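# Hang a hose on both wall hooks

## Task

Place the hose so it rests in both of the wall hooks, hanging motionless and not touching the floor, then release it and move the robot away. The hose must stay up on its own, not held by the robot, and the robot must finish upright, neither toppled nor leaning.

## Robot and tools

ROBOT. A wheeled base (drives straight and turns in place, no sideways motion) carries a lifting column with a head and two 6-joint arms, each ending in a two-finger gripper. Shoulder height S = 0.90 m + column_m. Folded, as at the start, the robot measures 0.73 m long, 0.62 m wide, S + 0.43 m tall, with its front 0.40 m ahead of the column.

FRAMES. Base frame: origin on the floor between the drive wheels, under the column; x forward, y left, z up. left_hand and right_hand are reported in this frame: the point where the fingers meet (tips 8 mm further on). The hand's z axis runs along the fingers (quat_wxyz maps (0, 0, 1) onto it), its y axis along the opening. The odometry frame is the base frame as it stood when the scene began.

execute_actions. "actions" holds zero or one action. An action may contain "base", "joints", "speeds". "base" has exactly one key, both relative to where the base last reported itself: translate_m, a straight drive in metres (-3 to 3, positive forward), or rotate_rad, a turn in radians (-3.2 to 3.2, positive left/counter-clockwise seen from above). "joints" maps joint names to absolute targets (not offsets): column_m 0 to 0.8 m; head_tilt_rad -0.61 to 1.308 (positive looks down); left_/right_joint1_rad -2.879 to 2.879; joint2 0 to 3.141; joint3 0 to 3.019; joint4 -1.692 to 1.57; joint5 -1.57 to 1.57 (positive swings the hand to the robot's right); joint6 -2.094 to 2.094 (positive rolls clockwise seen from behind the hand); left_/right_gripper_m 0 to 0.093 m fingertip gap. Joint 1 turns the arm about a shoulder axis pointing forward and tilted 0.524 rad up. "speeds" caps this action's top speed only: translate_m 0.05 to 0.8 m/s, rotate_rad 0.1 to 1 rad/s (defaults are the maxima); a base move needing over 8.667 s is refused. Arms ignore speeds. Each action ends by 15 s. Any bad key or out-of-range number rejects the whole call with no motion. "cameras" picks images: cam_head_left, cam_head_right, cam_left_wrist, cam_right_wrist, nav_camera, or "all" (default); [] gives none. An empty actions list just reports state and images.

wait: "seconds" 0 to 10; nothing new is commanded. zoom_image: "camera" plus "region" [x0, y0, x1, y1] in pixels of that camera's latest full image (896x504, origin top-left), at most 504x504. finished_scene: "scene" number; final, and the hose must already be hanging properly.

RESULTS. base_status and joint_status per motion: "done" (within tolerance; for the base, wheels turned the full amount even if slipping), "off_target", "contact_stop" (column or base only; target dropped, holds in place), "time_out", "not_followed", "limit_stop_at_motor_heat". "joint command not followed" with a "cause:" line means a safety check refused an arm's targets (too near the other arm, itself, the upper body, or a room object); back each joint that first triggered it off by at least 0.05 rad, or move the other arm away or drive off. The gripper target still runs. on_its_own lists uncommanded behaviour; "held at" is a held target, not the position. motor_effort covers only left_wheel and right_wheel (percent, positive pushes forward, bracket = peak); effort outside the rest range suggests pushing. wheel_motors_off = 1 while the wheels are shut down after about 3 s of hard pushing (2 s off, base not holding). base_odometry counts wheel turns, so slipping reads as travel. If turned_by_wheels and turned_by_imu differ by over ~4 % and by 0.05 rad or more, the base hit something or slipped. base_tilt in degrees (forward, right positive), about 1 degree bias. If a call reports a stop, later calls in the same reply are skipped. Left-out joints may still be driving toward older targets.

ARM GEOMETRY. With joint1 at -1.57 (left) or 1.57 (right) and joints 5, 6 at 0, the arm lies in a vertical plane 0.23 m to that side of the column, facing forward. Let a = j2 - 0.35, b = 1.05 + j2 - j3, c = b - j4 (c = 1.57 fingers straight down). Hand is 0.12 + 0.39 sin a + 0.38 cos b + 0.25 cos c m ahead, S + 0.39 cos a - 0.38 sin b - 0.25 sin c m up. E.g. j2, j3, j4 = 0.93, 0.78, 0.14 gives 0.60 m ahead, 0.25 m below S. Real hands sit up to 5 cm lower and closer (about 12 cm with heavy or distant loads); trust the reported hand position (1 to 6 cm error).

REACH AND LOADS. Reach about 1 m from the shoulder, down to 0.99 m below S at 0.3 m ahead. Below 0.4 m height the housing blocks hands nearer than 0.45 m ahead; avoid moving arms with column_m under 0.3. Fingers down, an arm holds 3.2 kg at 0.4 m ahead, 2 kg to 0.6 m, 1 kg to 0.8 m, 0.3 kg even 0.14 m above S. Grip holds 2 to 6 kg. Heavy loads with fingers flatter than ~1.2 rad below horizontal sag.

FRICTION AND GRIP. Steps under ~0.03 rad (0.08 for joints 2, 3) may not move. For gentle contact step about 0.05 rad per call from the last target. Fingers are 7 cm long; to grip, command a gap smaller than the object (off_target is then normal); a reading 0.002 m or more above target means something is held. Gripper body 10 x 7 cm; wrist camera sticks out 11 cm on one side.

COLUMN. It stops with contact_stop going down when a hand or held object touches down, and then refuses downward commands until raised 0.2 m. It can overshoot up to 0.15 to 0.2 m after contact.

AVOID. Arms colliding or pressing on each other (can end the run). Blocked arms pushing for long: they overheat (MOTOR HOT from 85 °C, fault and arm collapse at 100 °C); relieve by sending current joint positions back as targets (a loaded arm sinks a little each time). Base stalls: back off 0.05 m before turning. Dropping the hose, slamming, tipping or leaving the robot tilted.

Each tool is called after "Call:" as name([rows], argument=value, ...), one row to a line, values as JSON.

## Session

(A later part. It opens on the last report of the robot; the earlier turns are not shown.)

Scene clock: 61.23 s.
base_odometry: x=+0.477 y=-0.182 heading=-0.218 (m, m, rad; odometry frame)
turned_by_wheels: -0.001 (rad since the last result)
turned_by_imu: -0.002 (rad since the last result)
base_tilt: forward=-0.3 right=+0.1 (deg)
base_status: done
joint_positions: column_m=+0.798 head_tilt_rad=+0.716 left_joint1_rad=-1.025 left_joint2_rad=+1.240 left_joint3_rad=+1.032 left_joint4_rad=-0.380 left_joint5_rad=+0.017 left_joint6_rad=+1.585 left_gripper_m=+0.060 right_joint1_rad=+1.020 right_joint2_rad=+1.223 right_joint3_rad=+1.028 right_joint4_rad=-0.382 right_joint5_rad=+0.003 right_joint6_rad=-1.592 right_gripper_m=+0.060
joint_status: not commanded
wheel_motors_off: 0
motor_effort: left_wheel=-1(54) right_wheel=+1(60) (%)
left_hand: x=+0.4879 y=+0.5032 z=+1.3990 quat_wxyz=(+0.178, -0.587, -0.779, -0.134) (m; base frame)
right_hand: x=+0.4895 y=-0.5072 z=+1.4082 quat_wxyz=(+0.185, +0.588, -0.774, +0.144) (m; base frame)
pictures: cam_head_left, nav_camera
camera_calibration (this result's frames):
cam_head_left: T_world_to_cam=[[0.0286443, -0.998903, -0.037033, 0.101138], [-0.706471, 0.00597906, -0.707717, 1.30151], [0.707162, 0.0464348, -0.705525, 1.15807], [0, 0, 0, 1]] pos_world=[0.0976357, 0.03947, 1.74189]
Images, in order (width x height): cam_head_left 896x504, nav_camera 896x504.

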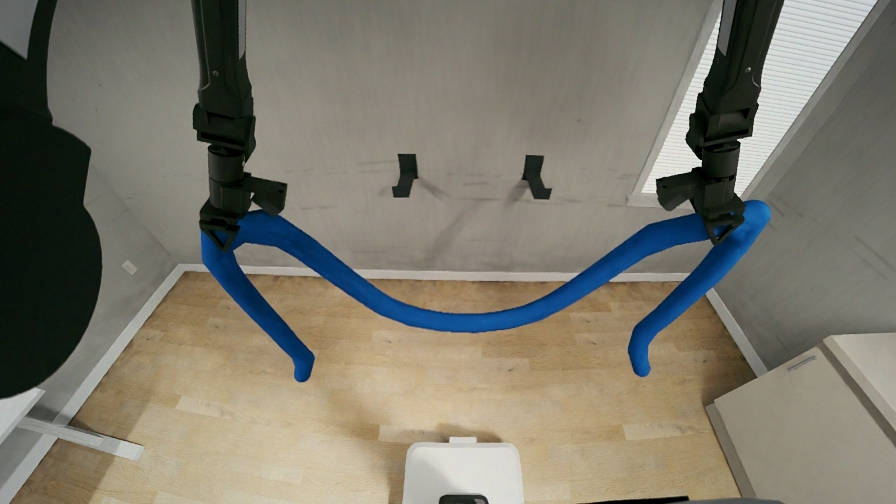

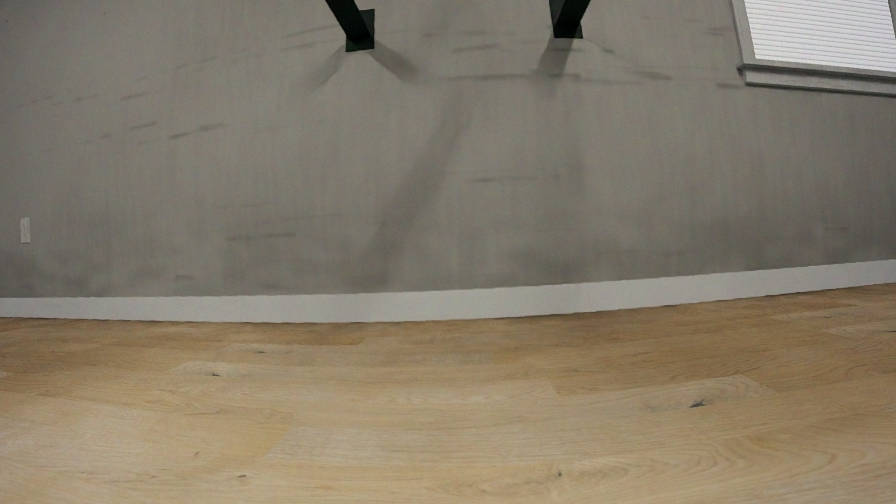

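Call:
execute_actions([
  {"base":{"translate_m":0.87},"speeds":{"translate_m":0.25},"joints":{"head_tilt_rad":1.0}},
], cameras=["cam_head_left"])

Call:
execute_actions([
  {"joints":{"column_m":0.5,"left_joint1_rad":-1.1,"right_joint1_rad":1.03}},
], cameras=["cam_head_left"])

Scene clock: 69.43 s.
base_odometry: x=+1.327 y=-0.371 heading=-0.219 (m, m, rad; odometry frame)
turned_by_wheels: -0.001 (rad since the last result)
turned_by_imu: -0.003 (rad since the last result)
base_tilt: forward=-0.2 right=+0.1 (deg)
base_status: done
joint_positions: column_m=+0.798 head_tilt_rad=+1.000 left_joint1_rad=-1.025 left_joint2_rad=+1.240 left_joint3_rad=+1.031 left_joint4_rad=-0.380 left_joint5_rad=+0.017 left_joint6_rad=+1.585 left_gripper_m=+0.060 right_joint1_rad=+1.020 right_joint2_rad=+1.223 right_joint3_rad=+1.028 right_joint4_rad=-0.382 right_joint5_rad=+0.003 right_joint6_rad=-1.592 right_gripper_m=+0.060
joint_status: all done
wheel_motors_off: 0
motor_effort: left_wheel=-2(29) right_wheel=+1(32) (%)
left_hand: x=+0.4874 y=+0.5031 z=+1.3989 quat_wxyz=(+0.178, -0.586, -0.779, -0.133) (m; base frame)
right_hand: x=+0.4893 y=-0.5073 z=+1.4081 quat_wxyz=(+0.185, +0.588, -0.774, +0.144) (m; base frame)
pictures: cam_head_left
camera_calibration (this result's frames):
cam_head_left: T_world_to_cam=[[0.0171212, -0.998903, -0.0435753, 0.113383], [-0.876462, 0.00597906, -0.481433, 0.906397], [0.481166, 0.0464348, -0.875399, 1.47237], [0, 0, 0, 1]] pos_world=[0.0840277, 0.03947, 1.73022]
Images, in order (width x height): cam_head_left 896x504.

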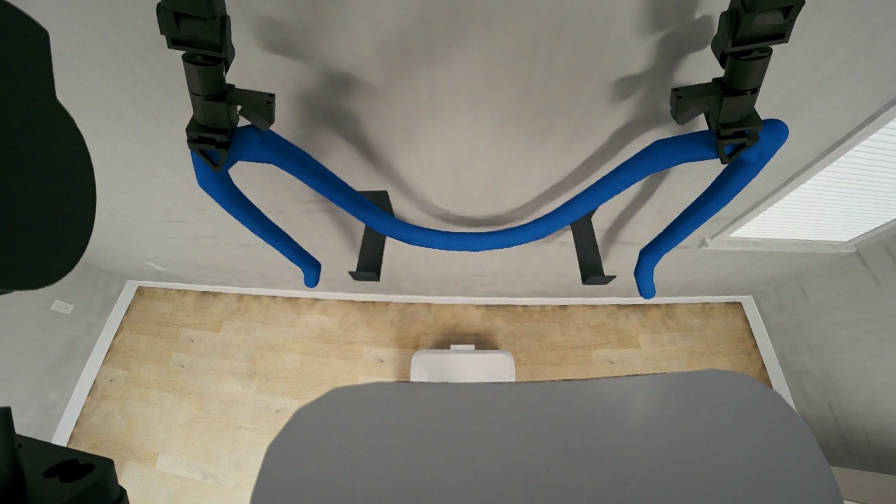

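Scene clock: 73.83 s.
base_odometry: x=+1.327 y=-0.371 heading=-0.219 (m, m, rad; odometry frame)
turned_by_wheels: +0.000 (rad since the last result)
turned_by_imu: -0.001 (rad since the last result)
base_tilt: forward=-0.2 right=+0.2 (deg)
base_status: not commanded
joint_positions: column_m=+0.500 head_tilt_rad=+1.000 left_joint1_rad=-1.131 left_joint2_rad=+1.239 left_joint3_rad=+1.031 left_joint4_rad=-0.380 left_joint5_rad=+0.015 left_joint6_rad=+1.585 left_gripper_m=+0.059 right_joint1_rad=+1.039 right_joint2_rad=+1.223 right_joint3_rad=+1.028 right_joint4_rad=-0.382 right_joint5_rad=+0.003 right_joint6_rad=-1.592 right_gripper_m=+0.059
joint_status: all done
wheel_motors_off: 0
motor_effort: left_wheel=-1(2) right_wheel=+2(2) (%)
left_hand: x=+0.5011 y=+0.4528 z=+1.0787 quat_wxyz=(+0.148, -0.614, -0.768, -0.103) (m; base frame)
right_hand: x=+0.4921 y=-0.4983 z=+1.1057 quat_wxyz=(+0.180, +0.593, -0.773, +0.139) (m; base frame)
pictures: cam_head_left
camera_calibration (this result's frames):
cam_head_left: T_world_to_cam=[[0.0171212, -0.998903, -0.0435753, 0.100414], [-0.876462, 0.00597906, -0.481433, 0.763109], [0.481166, 0.0464348, -0.875399, 1.21183], [0, 0, 0, 1]] pos_world=[0.0840277, 0.03947, 1.43259]
Images, in order (width x height): cam_head_left 896x504.

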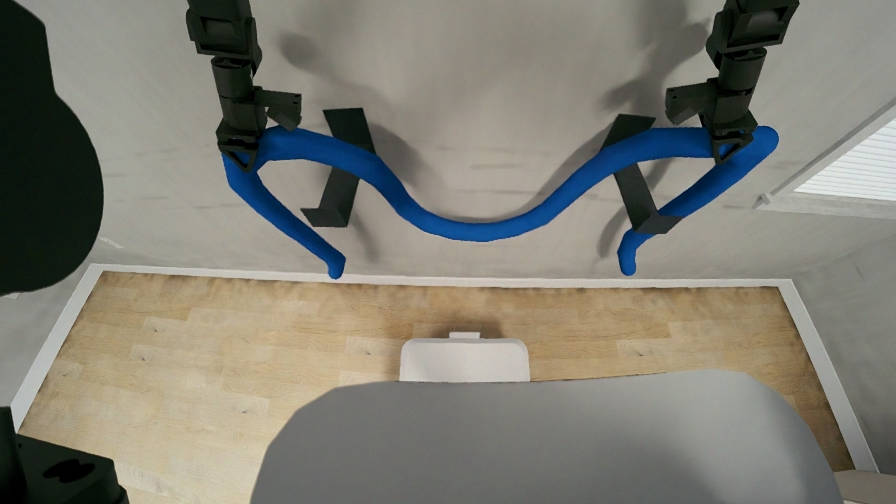

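Call:
execute_actions([
  {"joints":{"column_m":0.42,"left_joint1_rad":-1.1,"right_joint1_rad":1.09}},
], cameras=["cam_head_left"])

Call:
execute_actions([
  {"joints":{"left_gripper_m":0.093,"right_gripper_m":0.093}},
], cameras=[])

Call:
execute_actions([
  {"joints":{"column_m":0.53}},
], cameras=["cam_head_left"])

Scene clock: 78.90 s.
base_odometry: x=+1.327 y=-0.371 heading=-0.219 (m, m, rad; odometry frame)
turned_by_wheels: +0.000 (rad since the last result)
turned_by_imu: -0.001 (rad since the last result)
base_tilt: forward=-0.2 right=+0.2 (deg)
base_status: not commanded
joint_positions: column_m=+0.420 head_tilt_rad=+1.000 left_joint1_rad=-1.129 left_joint2_rad=+1.224 left_joint3_rad=+1.031 left_joint4_rad=-0.380 left_joint5_rad=+0.023 left_joint6_rad=+1.585 left_gripper_m=+0.059 right_joint1_rad=+1.106 right_joint2_rad=+1.223 right_joint3_rad=+1.028 right_joint4_rad=-0.382 right_joint5_rad=+0.004 right_joint6_rad=-1.592 right_gripper_m=+0.059
joint_status: all done
wheel_motors_off: 0
motor_effort: left_wheel=-2(3) right_wheel=+2(2) (%)
left_hand: x=+0.5069 y=+0.4513 z=+1.0045 quat_wxyz=(+0.141, -0.616, -0.768, -0.107) (m; base frame)
right_hand: x=+0.5006 y=-0.4671 z=+1.0110 quat_wxyz=(+0.161, +0.610, -0.766, +0.120) (m; base frame)
pictures: cam_head_left
camera_calibration (this result's frames):
cam_head_left: T_world_to_cam=[[0.0171212, -0.998903, -0.0435753, 0.0969274], [-0.876462, 0.00597906, -0.481433, 0.724592], [0.481166, 0.0464348, -0.875399, 1.14179], [0, 0, 0, 1]] pos_world=[0.0840277, 0.03947, 1.35259]
Images, in order (width x height): cam_head_left 896x504.

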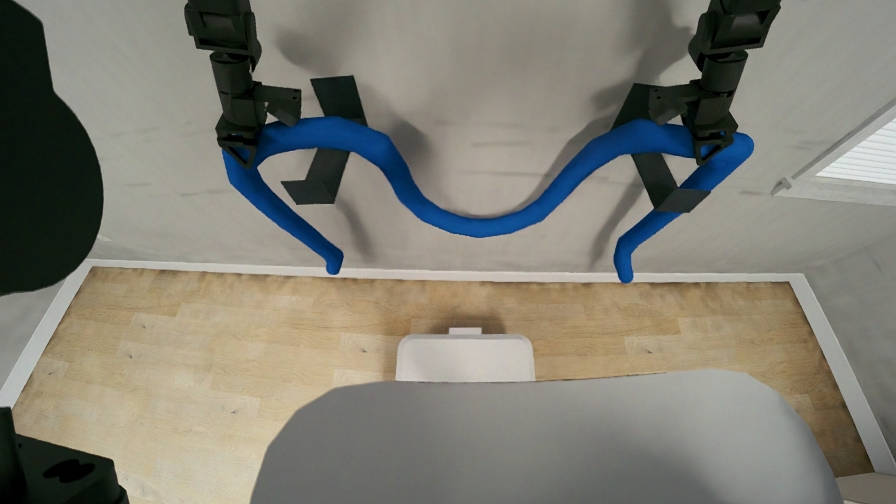

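Scene clock: 79.67 s.
base_odometry: x=+1.327 y=-0.371 heading=-0.219 (m, m, rad; odometry frame)
turned_by_wheels: +0.000 (rad since the last result)
turned_by_imu: +0.000 (rad since the last result)
base_tilt: forward=-0.1 right=+0.2 (deg)
base_status: not commanded
joint_positions: column_m=+0.420 head_tilt_rad=+1.000 left_joint1_rad=-1.105 left_joint2_rad=+1.216 left_joint3_rad=+1.035 left_joint4_rad=-0.380 left_joint5_rad=+0.003 left_joint6_rad=+1.585 left_gripper_m=+0.093 right_joint1_rad=+1.104 right_joint2_rad=+1.215 right_joint3_rad=+1.034 right_joint4_rad=-0.382 right_joint5_rad=+0.019 right_joint6_rad=-1.579 right_gripper_m=+0.093
joint_status: all done
wheel_motors_off: 0
motor_effort: left_wheel=-2(2) right_wheel=+3(3) (%)
left_hand: x=+0.5085 y=+0.4656 z=+1.0141 quat_wxyz=(+0.152, -0.609, -0.768, -0.125) (m; base frame)
right_hand: x=+0.5066 y=-0.4700 z=+1.0164 quat_wxyz=(+0.161, +0.605, -0.768, +0.131) (m; base frame)
pictures: none
No camera images: the call's "cameras" was empty. Leave "cameras" out to get every camera's image.

Scene clock: 81.70 s.
base_odometry: x=+1.327 y=-0.371 heading=-0.219 (m, m, rad; odometry frame)
turned_by_wheels: +0.000 (rad since the last result)
turned_by_imu: -0.001 (rad since the last result)
base_tilt: forward=-0.2 right=+0.2 (deg)
base_status: not commanded
joint_positions: column_m=+0.530 head_tilt_rad=+1.000 left_joint1_rad=-1.105 left_joint2_rad=+1.214 left_joint3_rad=+1.035 left_joint4_rad=-0.380 left_joint5_rad=+0.003 left_joint6_rad=+1.584 left_gripper_m=+0.093 right_joint1_rad=+1.104 right_joint2_rad=+1.213 right_joint3_rad=+1.034 right_joint4_rad=-0.381 right_joint5_rad=+0.019 right_joint6_rad=-1.579 right_gripper_m=+0.093
joint_status: all done
wheel_motors_off: 0
motor_effort: left_wheel=-2(3) right_wheel=+2(3) (%)
left_hand: x=+0.5092 y=+0.4655 z=+1.1247 quat_wxyz=(+0.152, -0.609, -0.768, -0.126) (m; base frame)
right_hand: x=+0.5073 y=-0.4699 z=+1.1269 quat_wxyz=(+0.161, +0.605, -0.768, +0.132) (m; base frame)
pictures: cam_head_left
camera_calibration (this result's frames):
cam_head_left: T_world_to_cam=[[0.0171205, -0.998903, -0.0435755, 0.101717], [-0.87647, 0.00597906, -0.48142, 0.777484], [0.481152, 0.0464348, -0.875406, 1.23801], [0, 0, 0, 1]] pos_world=[0.0840269, 0.03947, 1.46249]
Images, in order (width x height): cam_head_left 896x504.

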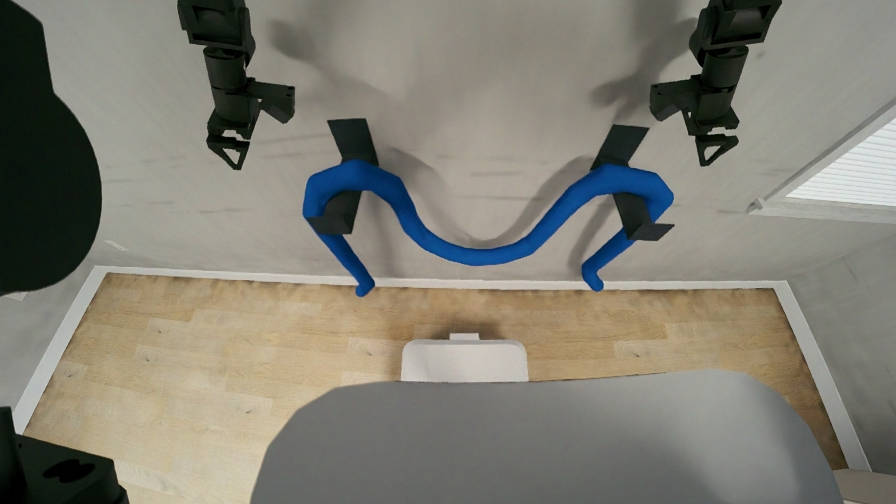

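Call:
execute_actions([
  {"base":{"translate_m":-0.8},"joints":{"head_tilt_rad":0.6}},
], cameras=[])

Call:
wait(seconds=10)

Call:
wait(seconds=10)

Call:
wait(seconds=10)

Scene clock: 86.90 s.
base_odometry: x=+0.546 y=-0.197 heading=-0.220 (m, m, rad; odometry frame)
turned_by_wheels: -0.001 (rad since the last result)
turned_by_imu: -0.003 (rad since the last result)
base_tilt: forward=-0.2 right=+0.2 (deg)
base_status: done
joint_positions: column_m=+0.530 head_tilt_rad=+0.617 left_joint1_rad=-1.104 left_joint2_rad=+1.211 left_joint3_rad=+1.039 left_joint4_rad=-0.380 left_joint5_rad=+0.003 left_joint6_rad=+1.584 left_gripper_m=+0.093 right_joint1_rad=+1.104 right_joint2_rad=+1.210 right_joint3_rad=+1.039 right_joint4_rad=-0.378 right_joint5_rad=+0.020 right_joint6_rad=-1.578 right_gripper_m=+0.093
joint_status: all done
wheel_motors_off: 0
motor_effort: left_wheel=-2(52) right_wheel=+2(61) (%)
left_hand: x=+0.5129 y=+0.4661 z=+1.1268 quat_wxyz=(+0.150, -0.609, -0.768, -0.129) (m; base frame)
right_hand: x=+0.5120 y=-0.4706 z=+1.1290 quat_wxyz=(+0.158, +0.606, -0.768, +0.137) (m; base frame)
pictures: none
No camera images: the call's "cameras" was empty. Leave "cameras" out to get every camera's image.

Scene clock: 96.90 s.
base_odometry: x=+0.546 y=-0.197 heading=-0.220 (m, m, rad; odometry frame)
turned_by_wheels: +0.000 (rad since the last result)
turned_by_imu: -0.003 (rad since the last result)
base_tilt: forward=-0.2 right=+0.1 (deg)
base_status: done
joint_positions: column_m=+0.530 head_tilt_rad=+0.617 left_joint1_rad=-1.104 left_joint2_rad=+1.211 left_joint3_rad=+1.039 left_joint4_rad=-0.380 left_joint5_rad=+0.003 left_joint6_rad=+1.584 left_gripper_m=+0.093 right_joint1_rad=+1.104 right_joint2_rad=+1.210 right_joint3_rad=+1.039 right_joint4_rad=-0.378 right_joint5_rad=+0.020 right_joint6_rad=-1.578 right_gripper_m=+0.093
joint_status: all done
wheel_motors_off: 0
motor_effort: left_wheel=-1(52) right_wheel=+2(61) (%)
left_hand: x=+0.5129 y=+0.4661 z=+1.1268 quat_wxyz=(+0.150, -0.609, -0.768, -0.129) (m; base frame)
right_hand: x=+0.5120 y=-0.4706 z=+1.1290 quat_wxyz=(+0.158, +0.606, -0.768, +0.137) (m; base frame)
wait: 10.00 s; at rest by 0.27 s
pictures: cam_head_left, cam_head_right, cam_left_wrist, cam_right_wrist, nav_camera
camera_calibration (this result's frames):
cam_head_left: T_world_to_cam=[[0.0321653, -0.998903, -0.0340196, 0.0864787], [-0.633039, 0.00597906, -0.774096, 1.20899], [0.773451, 0.0464348, -0.632153, 0.854644], [0, 0, 0, 1]] pos_world=[0.101531, 0.03947, 1.47908]
cam_head_right: T_world_to_cam=[[0.0183936, -0.999812, -0.00618919, -0.0508096], [-0.627462, -0.00672352, -0.778618, 1.21025], [0.77843, 0.018205, -0.627468, 0.843699], [0, 0, 0, 1]] pos_world=[0.103562, -0.0580225, 1.4714]
cam_left_wrist: T_world_to_cam=[[-0.97499, -0.221615, -0.0167408, 0.621212], [-0.12871, 0.501635, 0.855451, -1.12617], [-0.181183, 0.836211, -0.517614, 0.409117], [0, 0, 0, 1]] pos_world=[0.534851, 0.360488, 1.18555]
cam_right_wrist: T_world_to_cam=[[0.973629, -0.225803, 0.0325617, -0.639934], [-0.141281, -0.484707, 0.863191, -1.1223], [-0.179129, -0.845028, -0.503826, 0.389298], [0, 0, 0, 1]] pos_world=[0.534232, -0.359521, 1.18574]
Images, in order (width x height): cam_head_left 896x504, cam_head_right 896x504, cam_left_wrist 896x504, cam_right_wrist 896x504, nav_camera 896x504.

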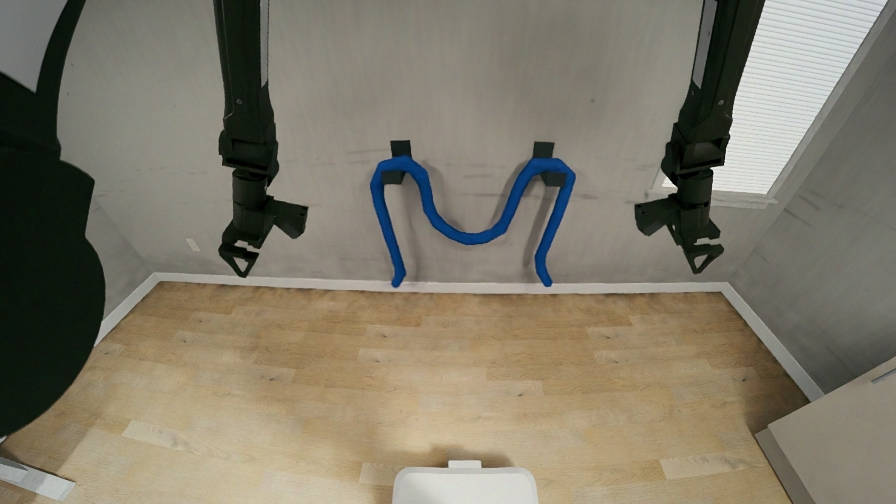

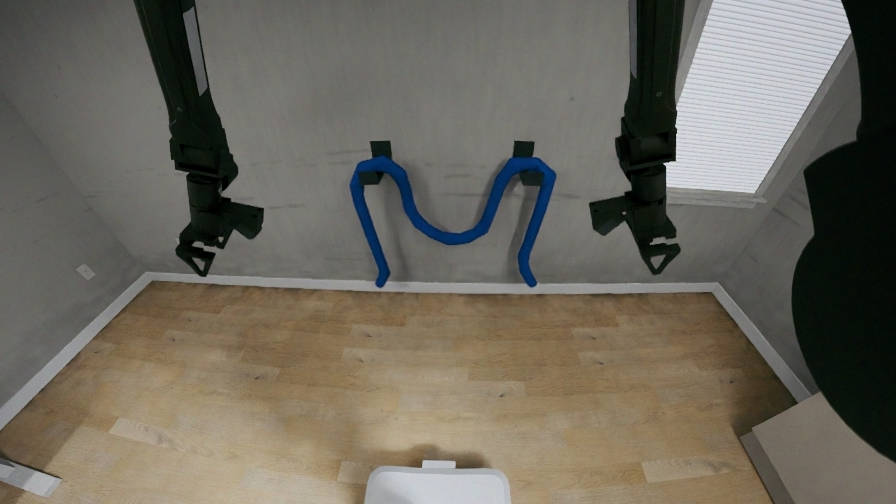

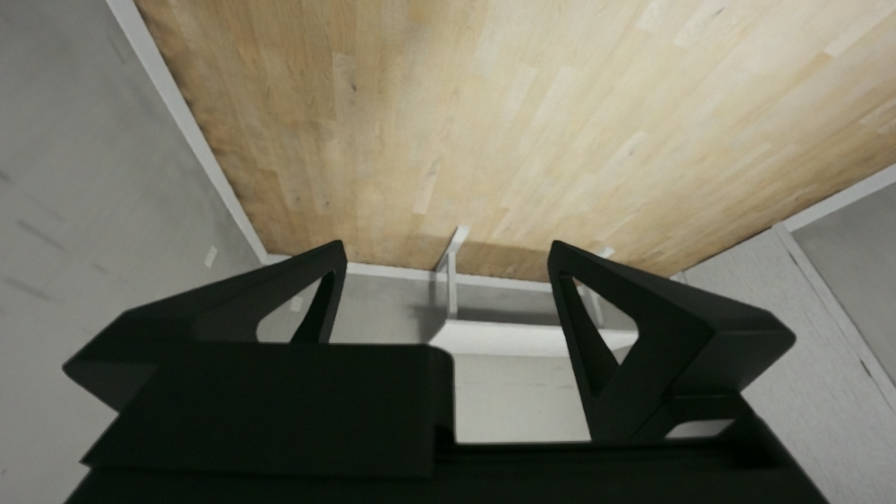

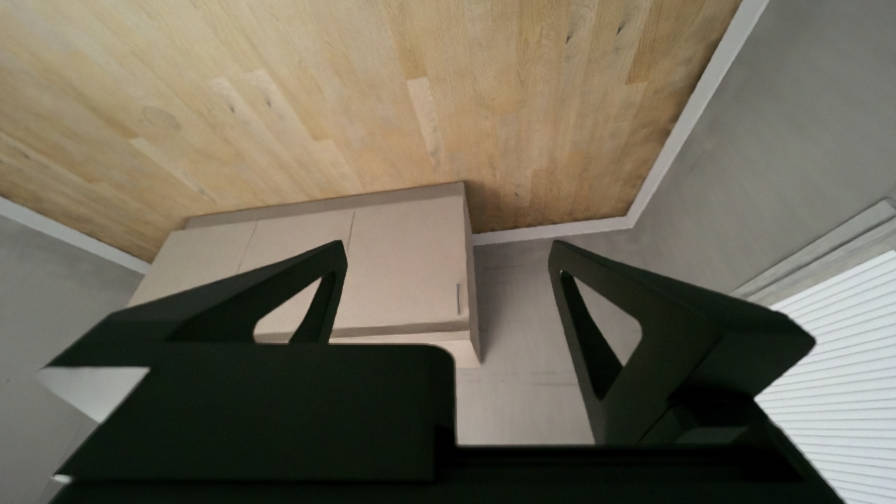

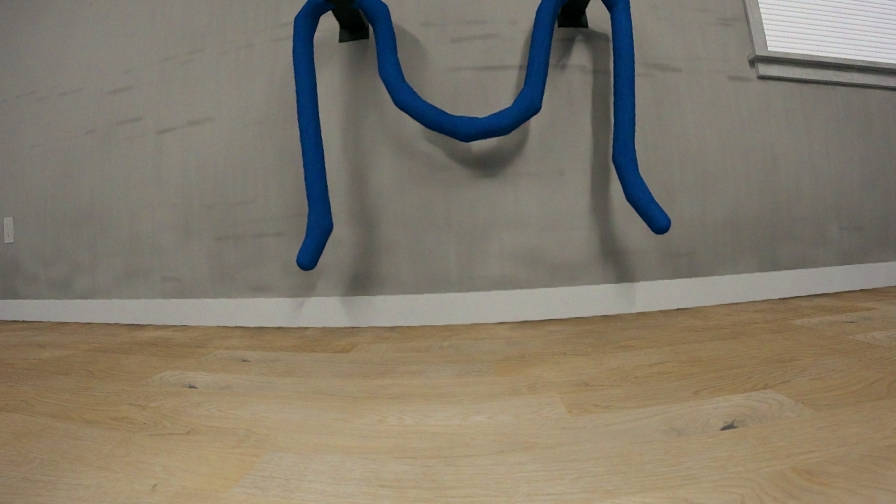

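Scene clock: 106.90 s.
base_odometry: x=+0.546 y=-0.197 heading=-0.220 (m, m, rad; odometry frame)
turned_by_wheels: +0.000 (rad since the last result)
turned_by_imu: -0.003 (rad since the last result)
base_tilt: forward=-0.2 right=+0.2 (deg)
base_status: done
joint_positions: column_m=+0.530 head_tilt_rad=+0.617 left_joint1_rad=-1.104 left_joint2_rad=+1.211 left_joint3_rad=+1.039 left_joint4_rad=-0.380 left_joint5_rad=+0.003 left_joint6_rad=+1.584 left_gripper_m=+0.093 right_joint1_rad=+1.104 right_joint2_rad=+1.210 right_joint3_rad=+1.039 right_joint4_rad=-0.378 right_joint5_rad=+0.020 right_joint6_rad=-1.578 right_gripper_m=+0.093
joint_status: all done
wheel_motors_off: 0
motor_effort: left_wheel=-2(52) right_wheel=+2(61) (%)
left_hand: x=+0.5129 y=+0.4661 z=+1.1268 quat_wxyz=(+0.150, -0.609, -0.768, -0.129) (m; base frame)
right_hand: x=+0.5120 y=-0.4706 z=+1.1290 quat_wxyz=(+0.158, +0.606, -0.768, +0.137) (m; base frame)
wait: 10.00 s; at rest by 0.27 s
pictures: cam_head_left, cam_head_right, cam_left_wrist, cam_right_wrist, nav_camera
camera_calibration (this result's frames):
cam_head_left: T_world_to_cam=[[0.0321653, -0.998903, -0.0340196, 0.0864787], [-0.633039, 0.00597906, -0.774096, 1.20899], [0.773451, 0.0464348, -0.632153, 0.854644], [0, 0, 0, 1]] pos_world=[0.101531, 0.03947, 1.47908]
cam_head_right: T_world_to_cam=[[0.0183936, -0.999812, -0.00618919, -0.0508096], [-0.627462, -0.00672352, -0.778618, 1.21025], [0.77843, 0.018205, -0.627468, 0.843699], [0, 0, 0, 1]] pos_world=[0.103562, -0.0580225, 1.4714]
cam_left_wrist: T_world_to_cam=[[-0.97499, -0.221615, -0.0167408, 0.621212], [-0.12871, 0.501635, 0.855451, -1.12617], [-0.181183, 0.836211, -0.517614, 0.409117], [0, 0, 0, 1]] pos_world=[0.534851, 0.360488, 1.18555]
cam_right_wrist: T_world_to_cam=[[0.973629, -0.225803, 0.0325617, -0.639934], [-0.141281, -0.484707, 0.863191, -1.1223], [-0.179129, -0.845028, -0.503826, 0.389298], [0, 0, 0, 1]] pos_world=[0.534232, -0.359521, 1.18574]
Images, in order (width x height): cam_head_left 896x504, cam_head_right 896x504, cam_left_wrist 896x504, cam_right_wrist 896x504, nav_camera 896x504.

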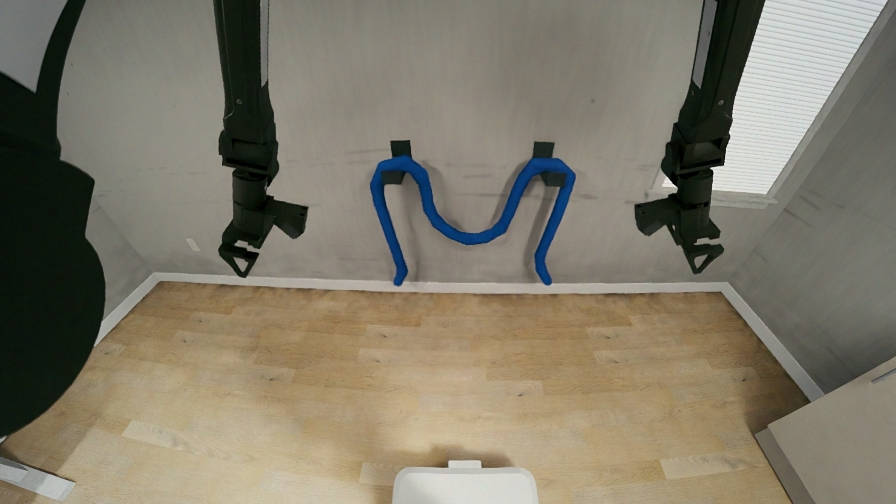

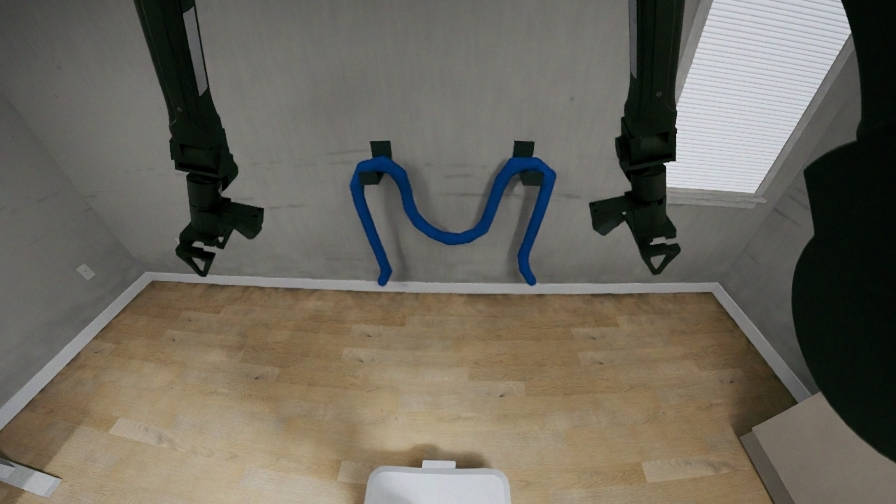

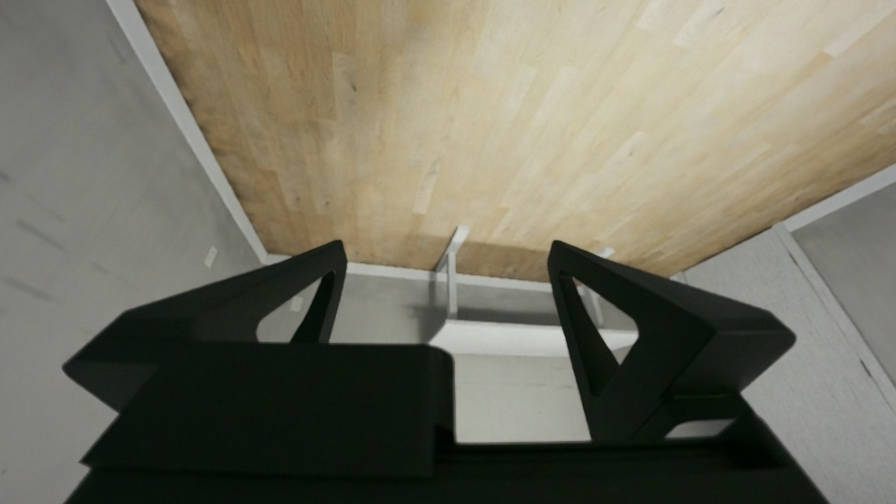

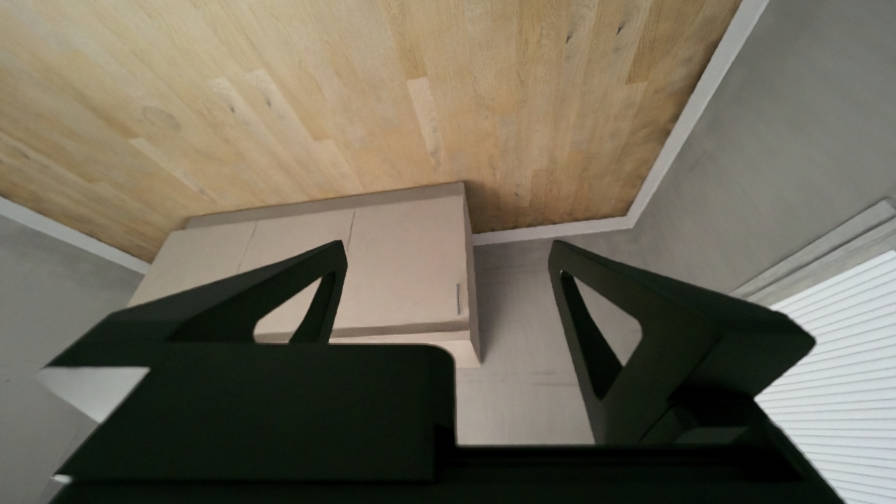

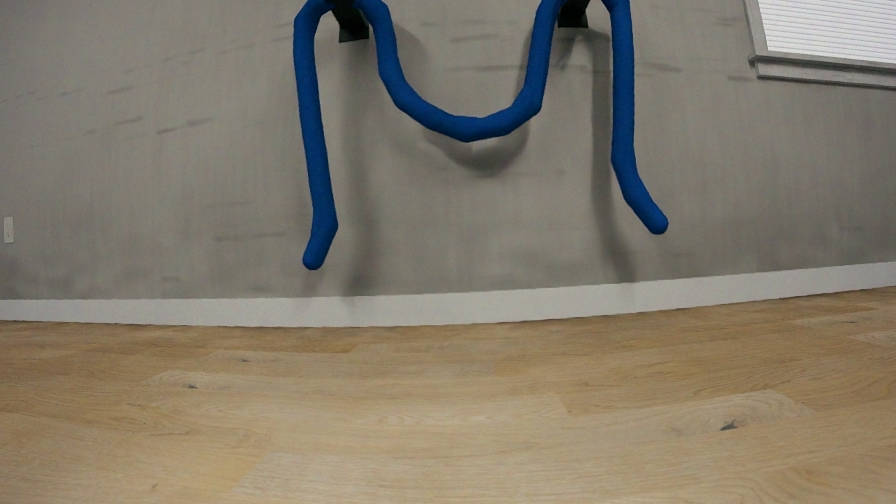

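Scene clock: 116.90 s.
base_odometry: x=+0.546 y=-0.197 heading=-0.220 (m, m, rad; odometry frame)
turned_by_wheels: +0.000 (rad since the last result)
turned_by_imu: -0.003 (rad since the last result)
base_tilt: forward=-0.3 right=+0.2 (deg)
base_status: done
joint_positions: column_m=+0.530 head_tilt_rad=+0.617 left_joint1_rad=-1.104 left_joint2_rad=+1.211 left_joint3_rad=+1.039 left_joint4_rad=-0.380 left_joint5_rad=+0.003 left_joint6_rad=+1.584 left_gripper_m=+0.093 right_joint1_rad=+1.104 right_joint2_rad=+1.210 right_joint3_rad=+1.039 right_joint4_rad=-0.378 right_joint5_rad=+0.020 right_joint6_rad=-1.578 right_gripper_m=+0.093
joint_status: all done
wheel_motors_off: 0
motor_effort: left_wheel=-2(52) right_wheel=+2(61) (%)
left_hand: x=+0.5129 y=+0.4661 z=+1.1268 quat_wxyz=(+0.150, -0.609, -0.768, -0.129) (m; base frame)
right_hand: x=+0.5120 y=-0.4706 z=+1.1290 quat_wxyz=(+0.158, +0.606, -0.768, +0.137) (m; base frame)
wait: 10.00 s; at rest by 0.27 s
pictures: cam_head_left, cam_head_right, cam_left_wrist, cam_right_wrist, nav_camera
camera_calibration (this result's frames):
cam_head_left: T_world_to_cam=[[0.0321653, -0.998903, -0.0340196, 0.0864787], [-0.633039, 0.00597906, -0.774096, 1.20899], [0.773451, 0.0464348, -0.632153, 0.854644], [0, 0, 0, 1]] pos_world=[0.101531, 0.03947, 1.47908]
cam_head_right: T_world_to_cam=[[0.0183936, -0.999812, -0.00618919, -0.0508096], [-0.627462, -0.00672352, -0.778618, 1.21025], [0.77843, 0.018205, -0.627468, 0.843699], [0, 0, 0, 1]] pos_world=[0.103562, -0.0580225, 1.4714]
cam_left_wrist: T_world_to_cam=[[-0.97499, -0.221615, -0.0167408, 0.621212], [-0.12871, 0.501635, 0.855451, -1.12617], [-0.181183, 0.836211, -0.517614, 0.409117], [0, 0, 0, 1]] pos_world=[0.534851, 0.360488, 1.18555]
cam_right_wrist: T_world_to_cam=[[0.973629, -0.225803, 0.0325617, -0.639934], [-0.141281, -0.484707, 0.863191, -1.1223], [-0.179129, -0.845028, -0.503826, 0.389298], [0, 0, 0, 1]] pos_world=[0.534232, -0.359521, 1.18574]
Images, in order (width x height): cam_head_left 896x504, cam_head_right 896x504, cam_left_wrist 896x504, cam_right_wrist 896x504, nav_camera 896x504.

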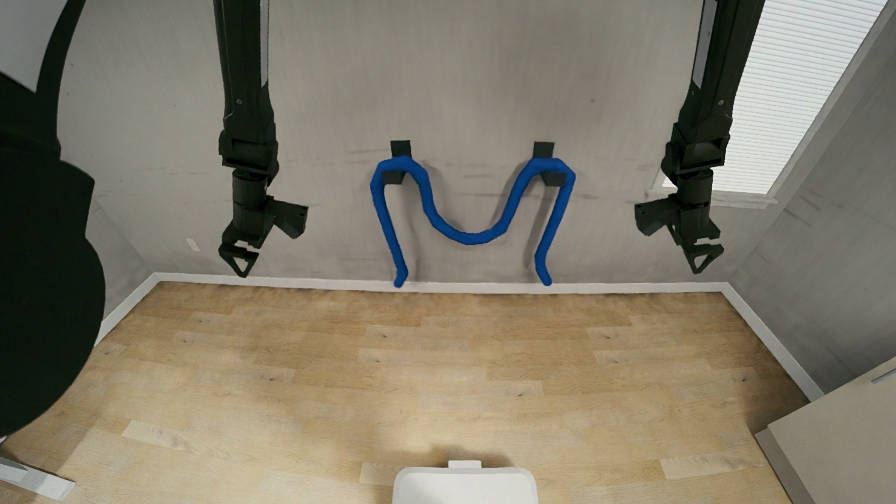

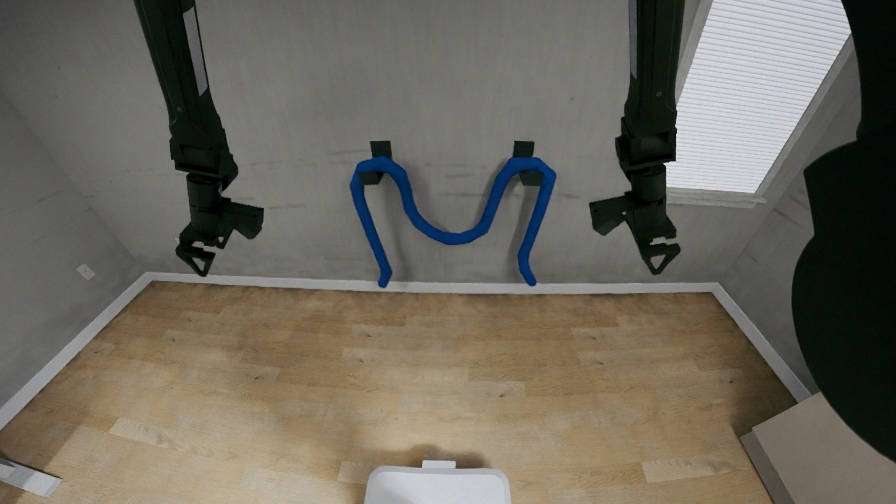

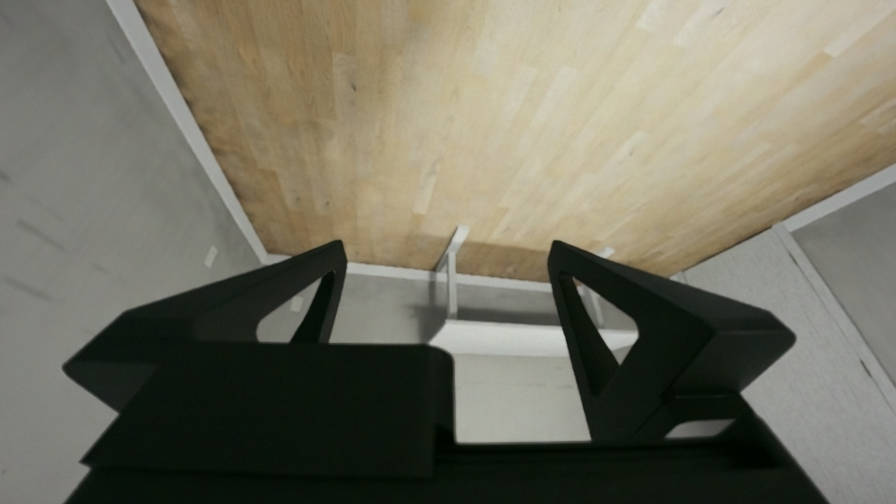

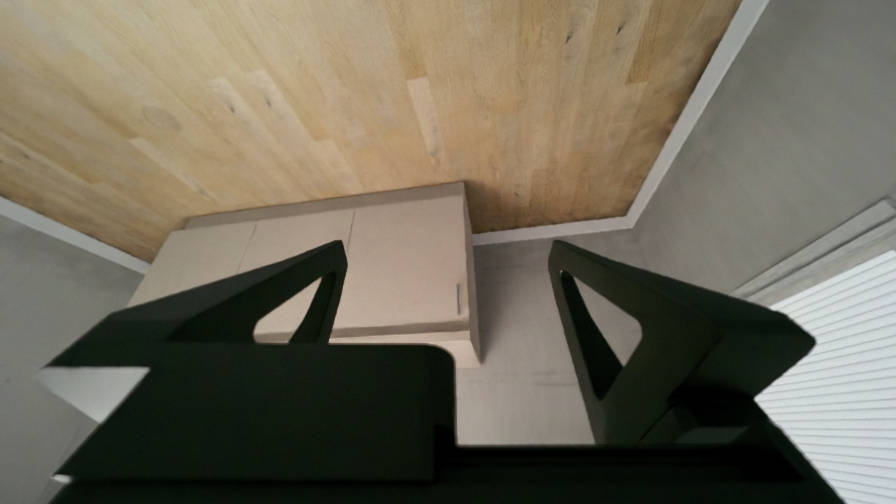

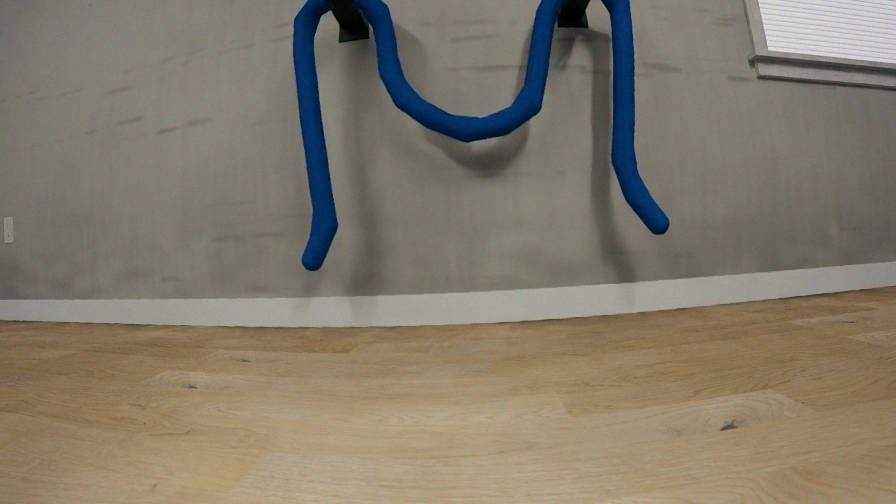

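Call:
finished_scene(scene=2)

The scene is finished: the task was done.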